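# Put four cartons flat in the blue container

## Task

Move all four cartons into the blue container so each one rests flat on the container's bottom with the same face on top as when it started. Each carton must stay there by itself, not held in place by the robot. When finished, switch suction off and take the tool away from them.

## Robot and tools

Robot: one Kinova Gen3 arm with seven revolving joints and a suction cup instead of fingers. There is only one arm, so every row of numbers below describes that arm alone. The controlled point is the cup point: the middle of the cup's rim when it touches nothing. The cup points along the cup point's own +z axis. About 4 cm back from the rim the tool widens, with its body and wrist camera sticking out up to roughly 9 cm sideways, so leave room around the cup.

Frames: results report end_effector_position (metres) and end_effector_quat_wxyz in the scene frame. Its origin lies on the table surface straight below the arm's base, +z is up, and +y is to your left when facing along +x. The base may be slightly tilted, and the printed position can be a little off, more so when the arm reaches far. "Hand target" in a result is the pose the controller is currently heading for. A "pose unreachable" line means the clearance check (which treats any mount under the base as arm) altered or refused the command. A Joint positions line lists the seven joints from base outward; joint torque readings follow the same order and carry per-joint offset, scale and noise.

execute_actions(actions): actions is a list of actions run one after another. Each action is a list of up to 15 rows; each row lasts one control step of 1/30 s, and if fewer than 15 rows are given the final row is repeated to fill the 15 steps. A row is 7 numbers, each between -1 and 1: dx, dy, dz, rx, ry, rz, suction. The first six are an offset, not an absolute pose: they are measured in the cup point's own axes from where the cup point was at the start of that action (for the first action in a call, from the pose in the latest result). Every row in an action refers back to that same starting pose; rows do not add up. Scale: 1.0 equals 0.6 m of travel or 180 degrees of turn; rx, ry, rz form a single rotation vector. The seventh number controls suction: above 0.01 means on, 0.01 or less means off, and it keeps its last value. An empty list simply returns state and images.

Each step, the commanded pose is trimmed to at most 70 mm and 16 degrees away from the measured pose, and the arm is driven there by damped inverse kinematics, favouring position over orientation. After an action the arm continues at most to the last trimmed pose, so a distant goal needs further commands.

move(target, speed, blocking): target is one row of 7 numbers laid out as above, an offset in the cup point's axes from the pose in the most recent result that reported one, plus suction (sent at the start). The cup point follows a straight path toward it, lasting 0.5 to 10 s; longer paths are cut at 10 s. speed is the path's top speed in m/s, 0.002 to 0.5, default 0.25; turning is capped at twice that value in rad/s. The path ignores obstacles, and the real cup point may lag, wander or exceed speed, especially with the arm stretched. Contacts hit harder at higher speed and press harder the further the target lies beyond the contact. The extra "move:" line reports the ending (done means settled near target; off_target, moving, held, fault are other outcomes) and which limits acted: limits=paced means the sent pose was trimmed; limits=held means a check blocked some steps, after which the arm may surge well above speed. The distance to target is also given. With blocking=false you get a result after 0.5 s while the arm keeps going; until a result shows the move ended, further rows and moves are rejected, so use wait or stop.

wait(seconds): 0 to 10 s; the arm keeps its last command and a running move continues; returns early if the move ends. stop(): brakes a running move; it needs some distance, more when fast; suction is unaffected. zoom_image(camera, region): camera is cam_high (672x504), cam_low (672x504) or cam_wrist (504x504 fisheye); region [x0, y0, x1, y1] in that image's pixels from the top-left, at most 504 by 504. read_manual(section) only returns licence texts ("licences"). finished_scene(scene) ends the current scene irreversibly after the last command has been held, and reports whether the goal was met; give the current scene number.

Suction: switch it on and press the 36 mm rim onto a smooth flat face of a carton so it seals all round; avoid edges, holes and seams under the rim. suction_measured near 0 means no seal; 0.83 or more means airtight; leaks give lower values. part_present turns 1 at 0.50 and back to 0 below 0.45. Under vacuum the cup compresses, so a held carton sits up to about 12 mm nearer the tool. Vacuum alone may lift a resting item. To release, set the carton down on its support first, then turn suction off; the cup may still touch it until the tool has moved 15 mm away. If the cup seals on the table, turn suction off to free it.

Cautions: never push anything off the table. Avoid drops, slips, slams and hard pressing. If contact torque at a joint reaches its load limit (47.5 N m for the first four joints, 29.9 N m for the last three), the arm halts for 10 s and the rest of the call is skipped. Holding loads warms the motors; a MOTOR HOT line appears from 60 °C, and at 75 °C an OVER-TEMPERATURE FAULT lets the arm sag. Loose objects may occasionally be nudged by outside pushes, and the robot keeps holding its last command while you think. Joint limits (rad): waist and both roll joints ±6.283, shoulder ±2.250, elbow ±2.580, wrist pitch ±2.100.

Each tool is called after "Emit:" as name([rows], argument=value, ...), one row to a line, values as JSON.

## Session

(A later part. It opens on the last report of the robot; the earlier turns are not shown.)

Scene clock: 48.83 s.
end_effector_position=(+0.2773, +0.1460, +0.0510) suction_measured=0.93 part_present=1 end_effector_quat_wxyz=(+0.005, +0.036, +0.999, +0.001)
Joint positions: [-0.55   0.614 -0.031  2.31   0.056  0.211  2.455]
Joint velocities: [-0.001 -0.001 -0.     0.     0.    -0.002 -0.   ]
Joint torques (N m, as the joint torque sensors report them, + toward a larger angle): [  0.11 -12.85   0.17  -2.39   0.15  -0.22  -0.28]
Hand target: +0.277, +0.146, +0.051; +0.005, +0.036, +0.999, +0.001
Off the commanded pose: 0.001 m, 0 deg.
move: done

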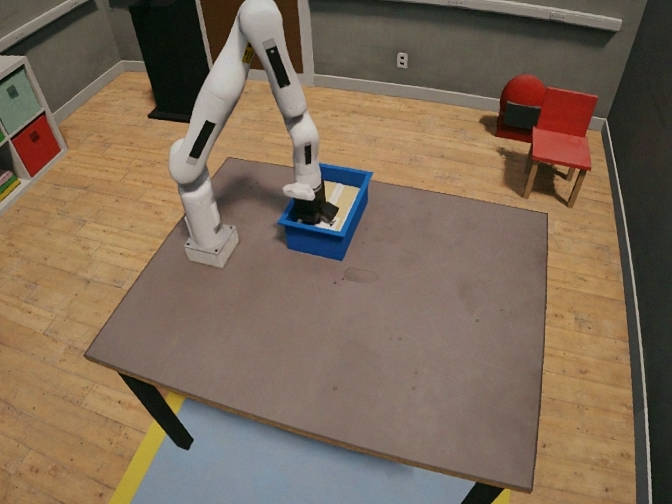

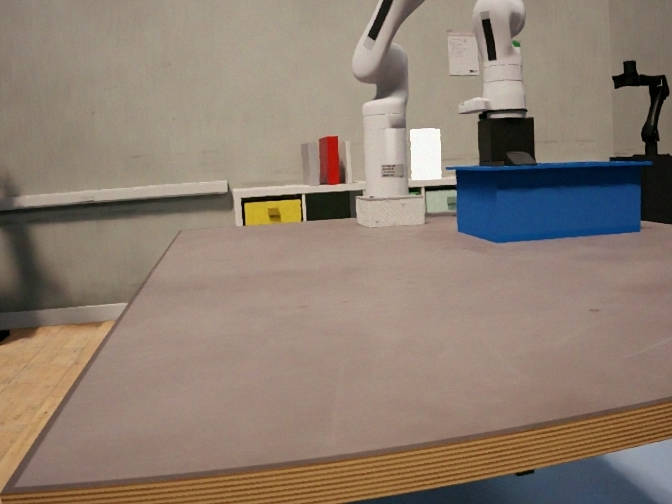

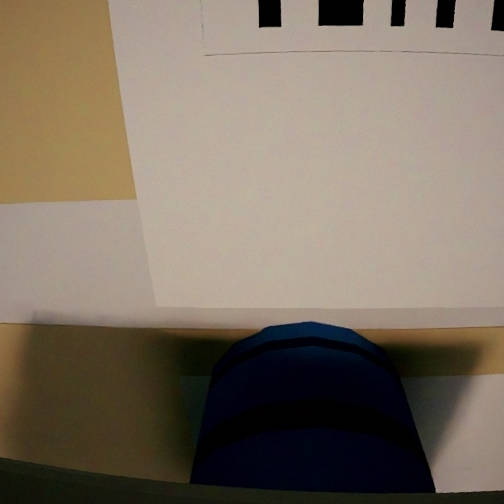

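Emit:
execute_actions([
  [[0,0,0.002,0,0,0,1],[0,0,0.003,0,0,0,1],[0,0,0.004,0,0,0,1]],
])

Emit:
execute_actions([
  [[0,0,-0.003,0,0,0,0]],
])

Emit:
move(target=[0,0,-0.27,0,0,0,0], speed=0.15)

Emit:
zoom_image(camera="cam_high", region=[260,140,400,280])

Scene clock: 50.53 s.
end_effector_position=(+0.2777, +0.1461, +0.0506) suction_measured=0.93 part_present=1 end_effector_quat_wxyz=(+0.007, +0.036, +0.999, +0.002)
Joint positions: [-0.551  0.615 -0.03   2.312  0.056  0.205  2.455]
Joint velocities: [ 0.    -0.002  0.001  0.    -0.    -0.    -0.   ]
Joint torques (N m, as the joint torque sensors report them, + toward a larger angle): [ 0.04 -8.95  0.31 -3.35  0.25 -1.32 -0.19]
Hand target: +0.277, +0.146, +0.049; +0.005, +0.036, +0.999, +0.001
Off the commanded pose: 0.002 m, 0 deg.

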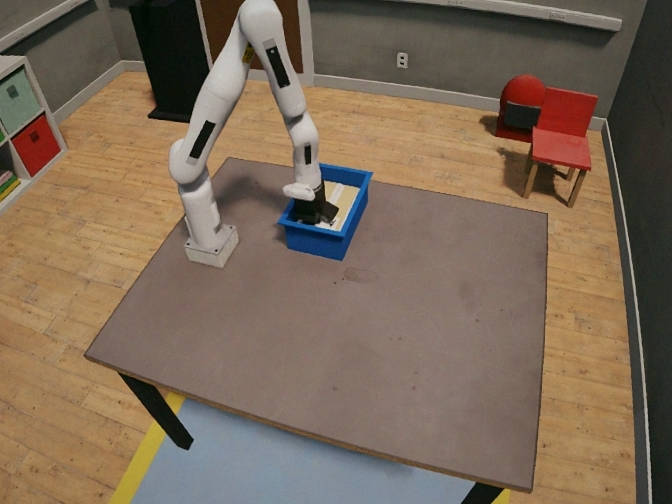

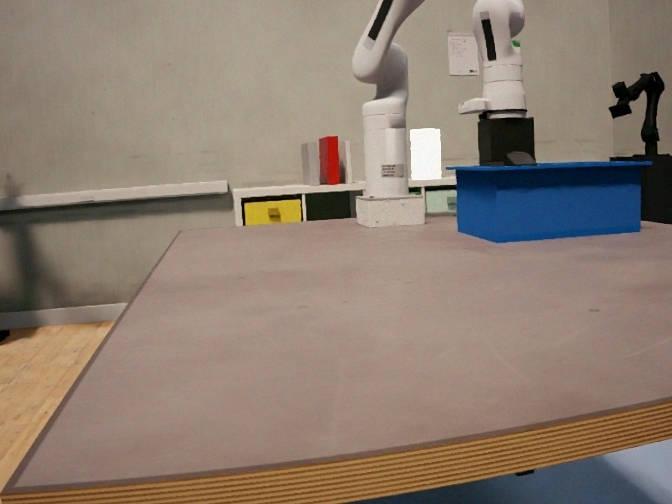

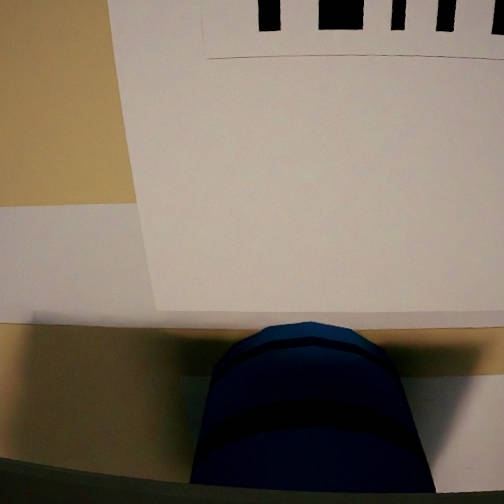

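Scene clock: 51.03 s.
end_effector_position=(+0.2790, +0.1466, +0.0537) suction_measured=0.01 part_present=0 end_effector_quat_wxyz=(+0.008, +0.036, +0.999, +0.003)
Joint positions: [-0.55   0.605 -0.031  2.311  0.056  0.211  2.455]
Joint velocities: [ 0.    -0.    -0.     0.001 -0.     0.    -0.   ]
Joint torques (N m, as the joint torque sensors report them, + toward a larger angle): [  0.2  -10.19   0.28  -2.22   0.18  -0.24  -0.15]
Hand target: +0.278, +0.146, +0.052; +0.007, +0.036, +0.999, +0.002
Off the commanded pose: 0.002 m, 0 deg.

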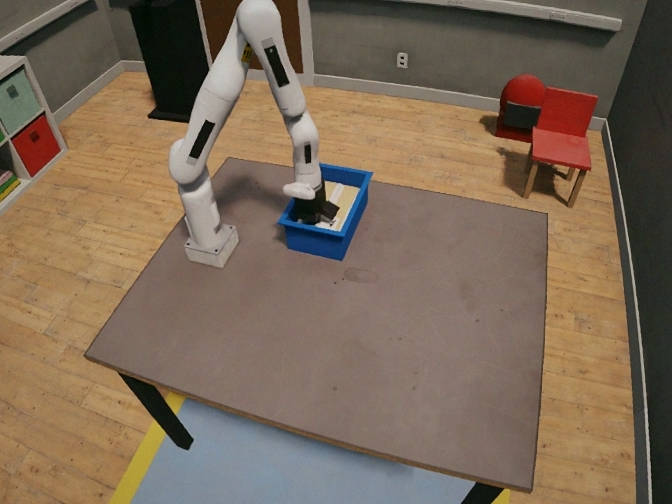

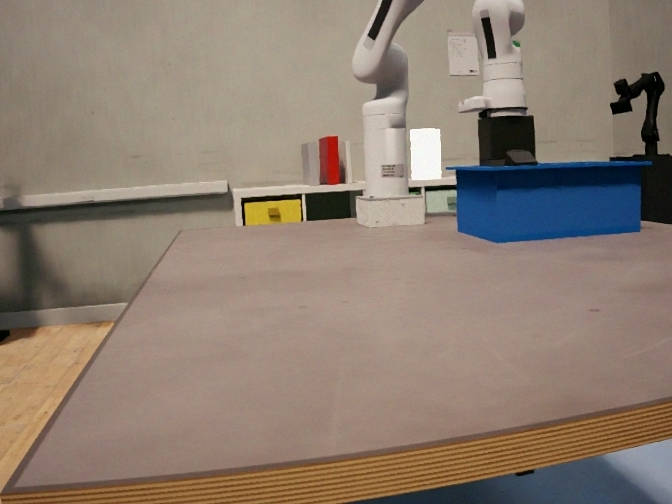

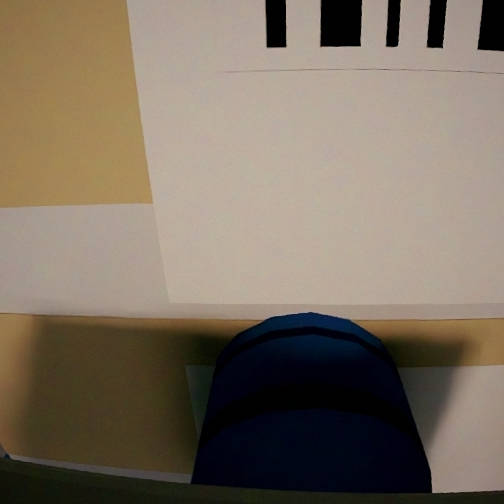

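Scene clock: 52.60 s.
end_effector_position=(+0.2759, +0.1459, +0.2152) suction_measured=0.01 part_present=0 end_effector_quat_wxyz=(+0.008, +0.036, +0.999, +0.003)
Joint positions: [-0.517  0.182 -0.06   2.132  0.007  0.814  2.504]
Joint velocities: [-0.001 -0.004  0.    -0.001 -0.     0.002  0.   ]
Joint torques (N m, as the joint torque sensors report them, + toward a larger angle): [  0.28 -10.13   0.37  -6.34   0.12  -0.25   0.01]
Hand target: +0.276, +0.146, +0.215; +0.008, +0.036, +0.999, +0.003
Off the commanded pose: 0.001 m, 0 deg.
move: done

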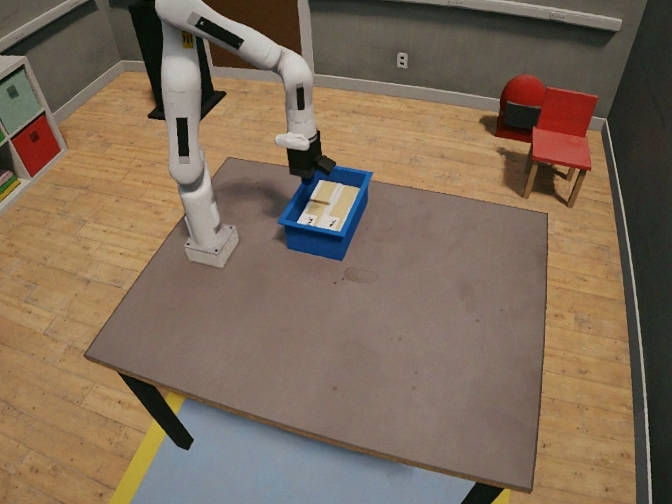

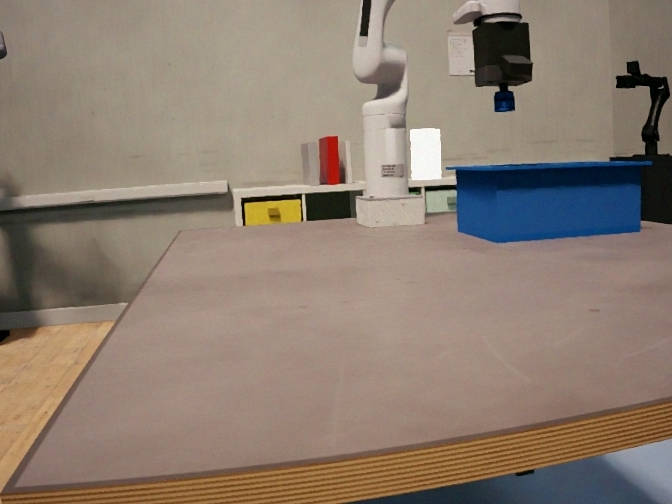

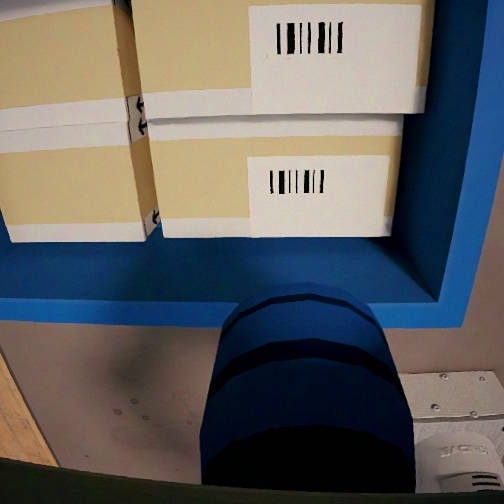

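Region (260, 140, 400, 280) of cam_high's 672x504 image, scaled by 3.600, with more detail than that image has.

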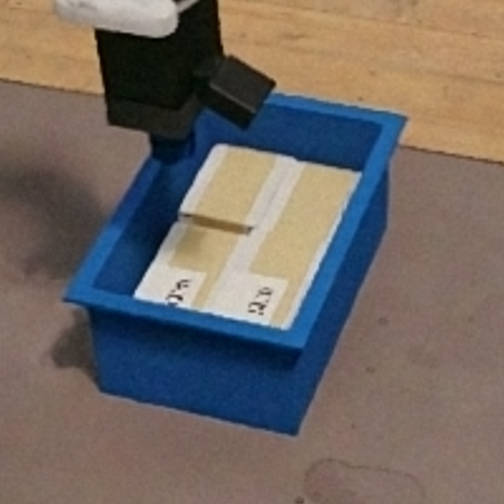

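Emit:
finished_scene(scene=2)

The scene is finished: the task was done.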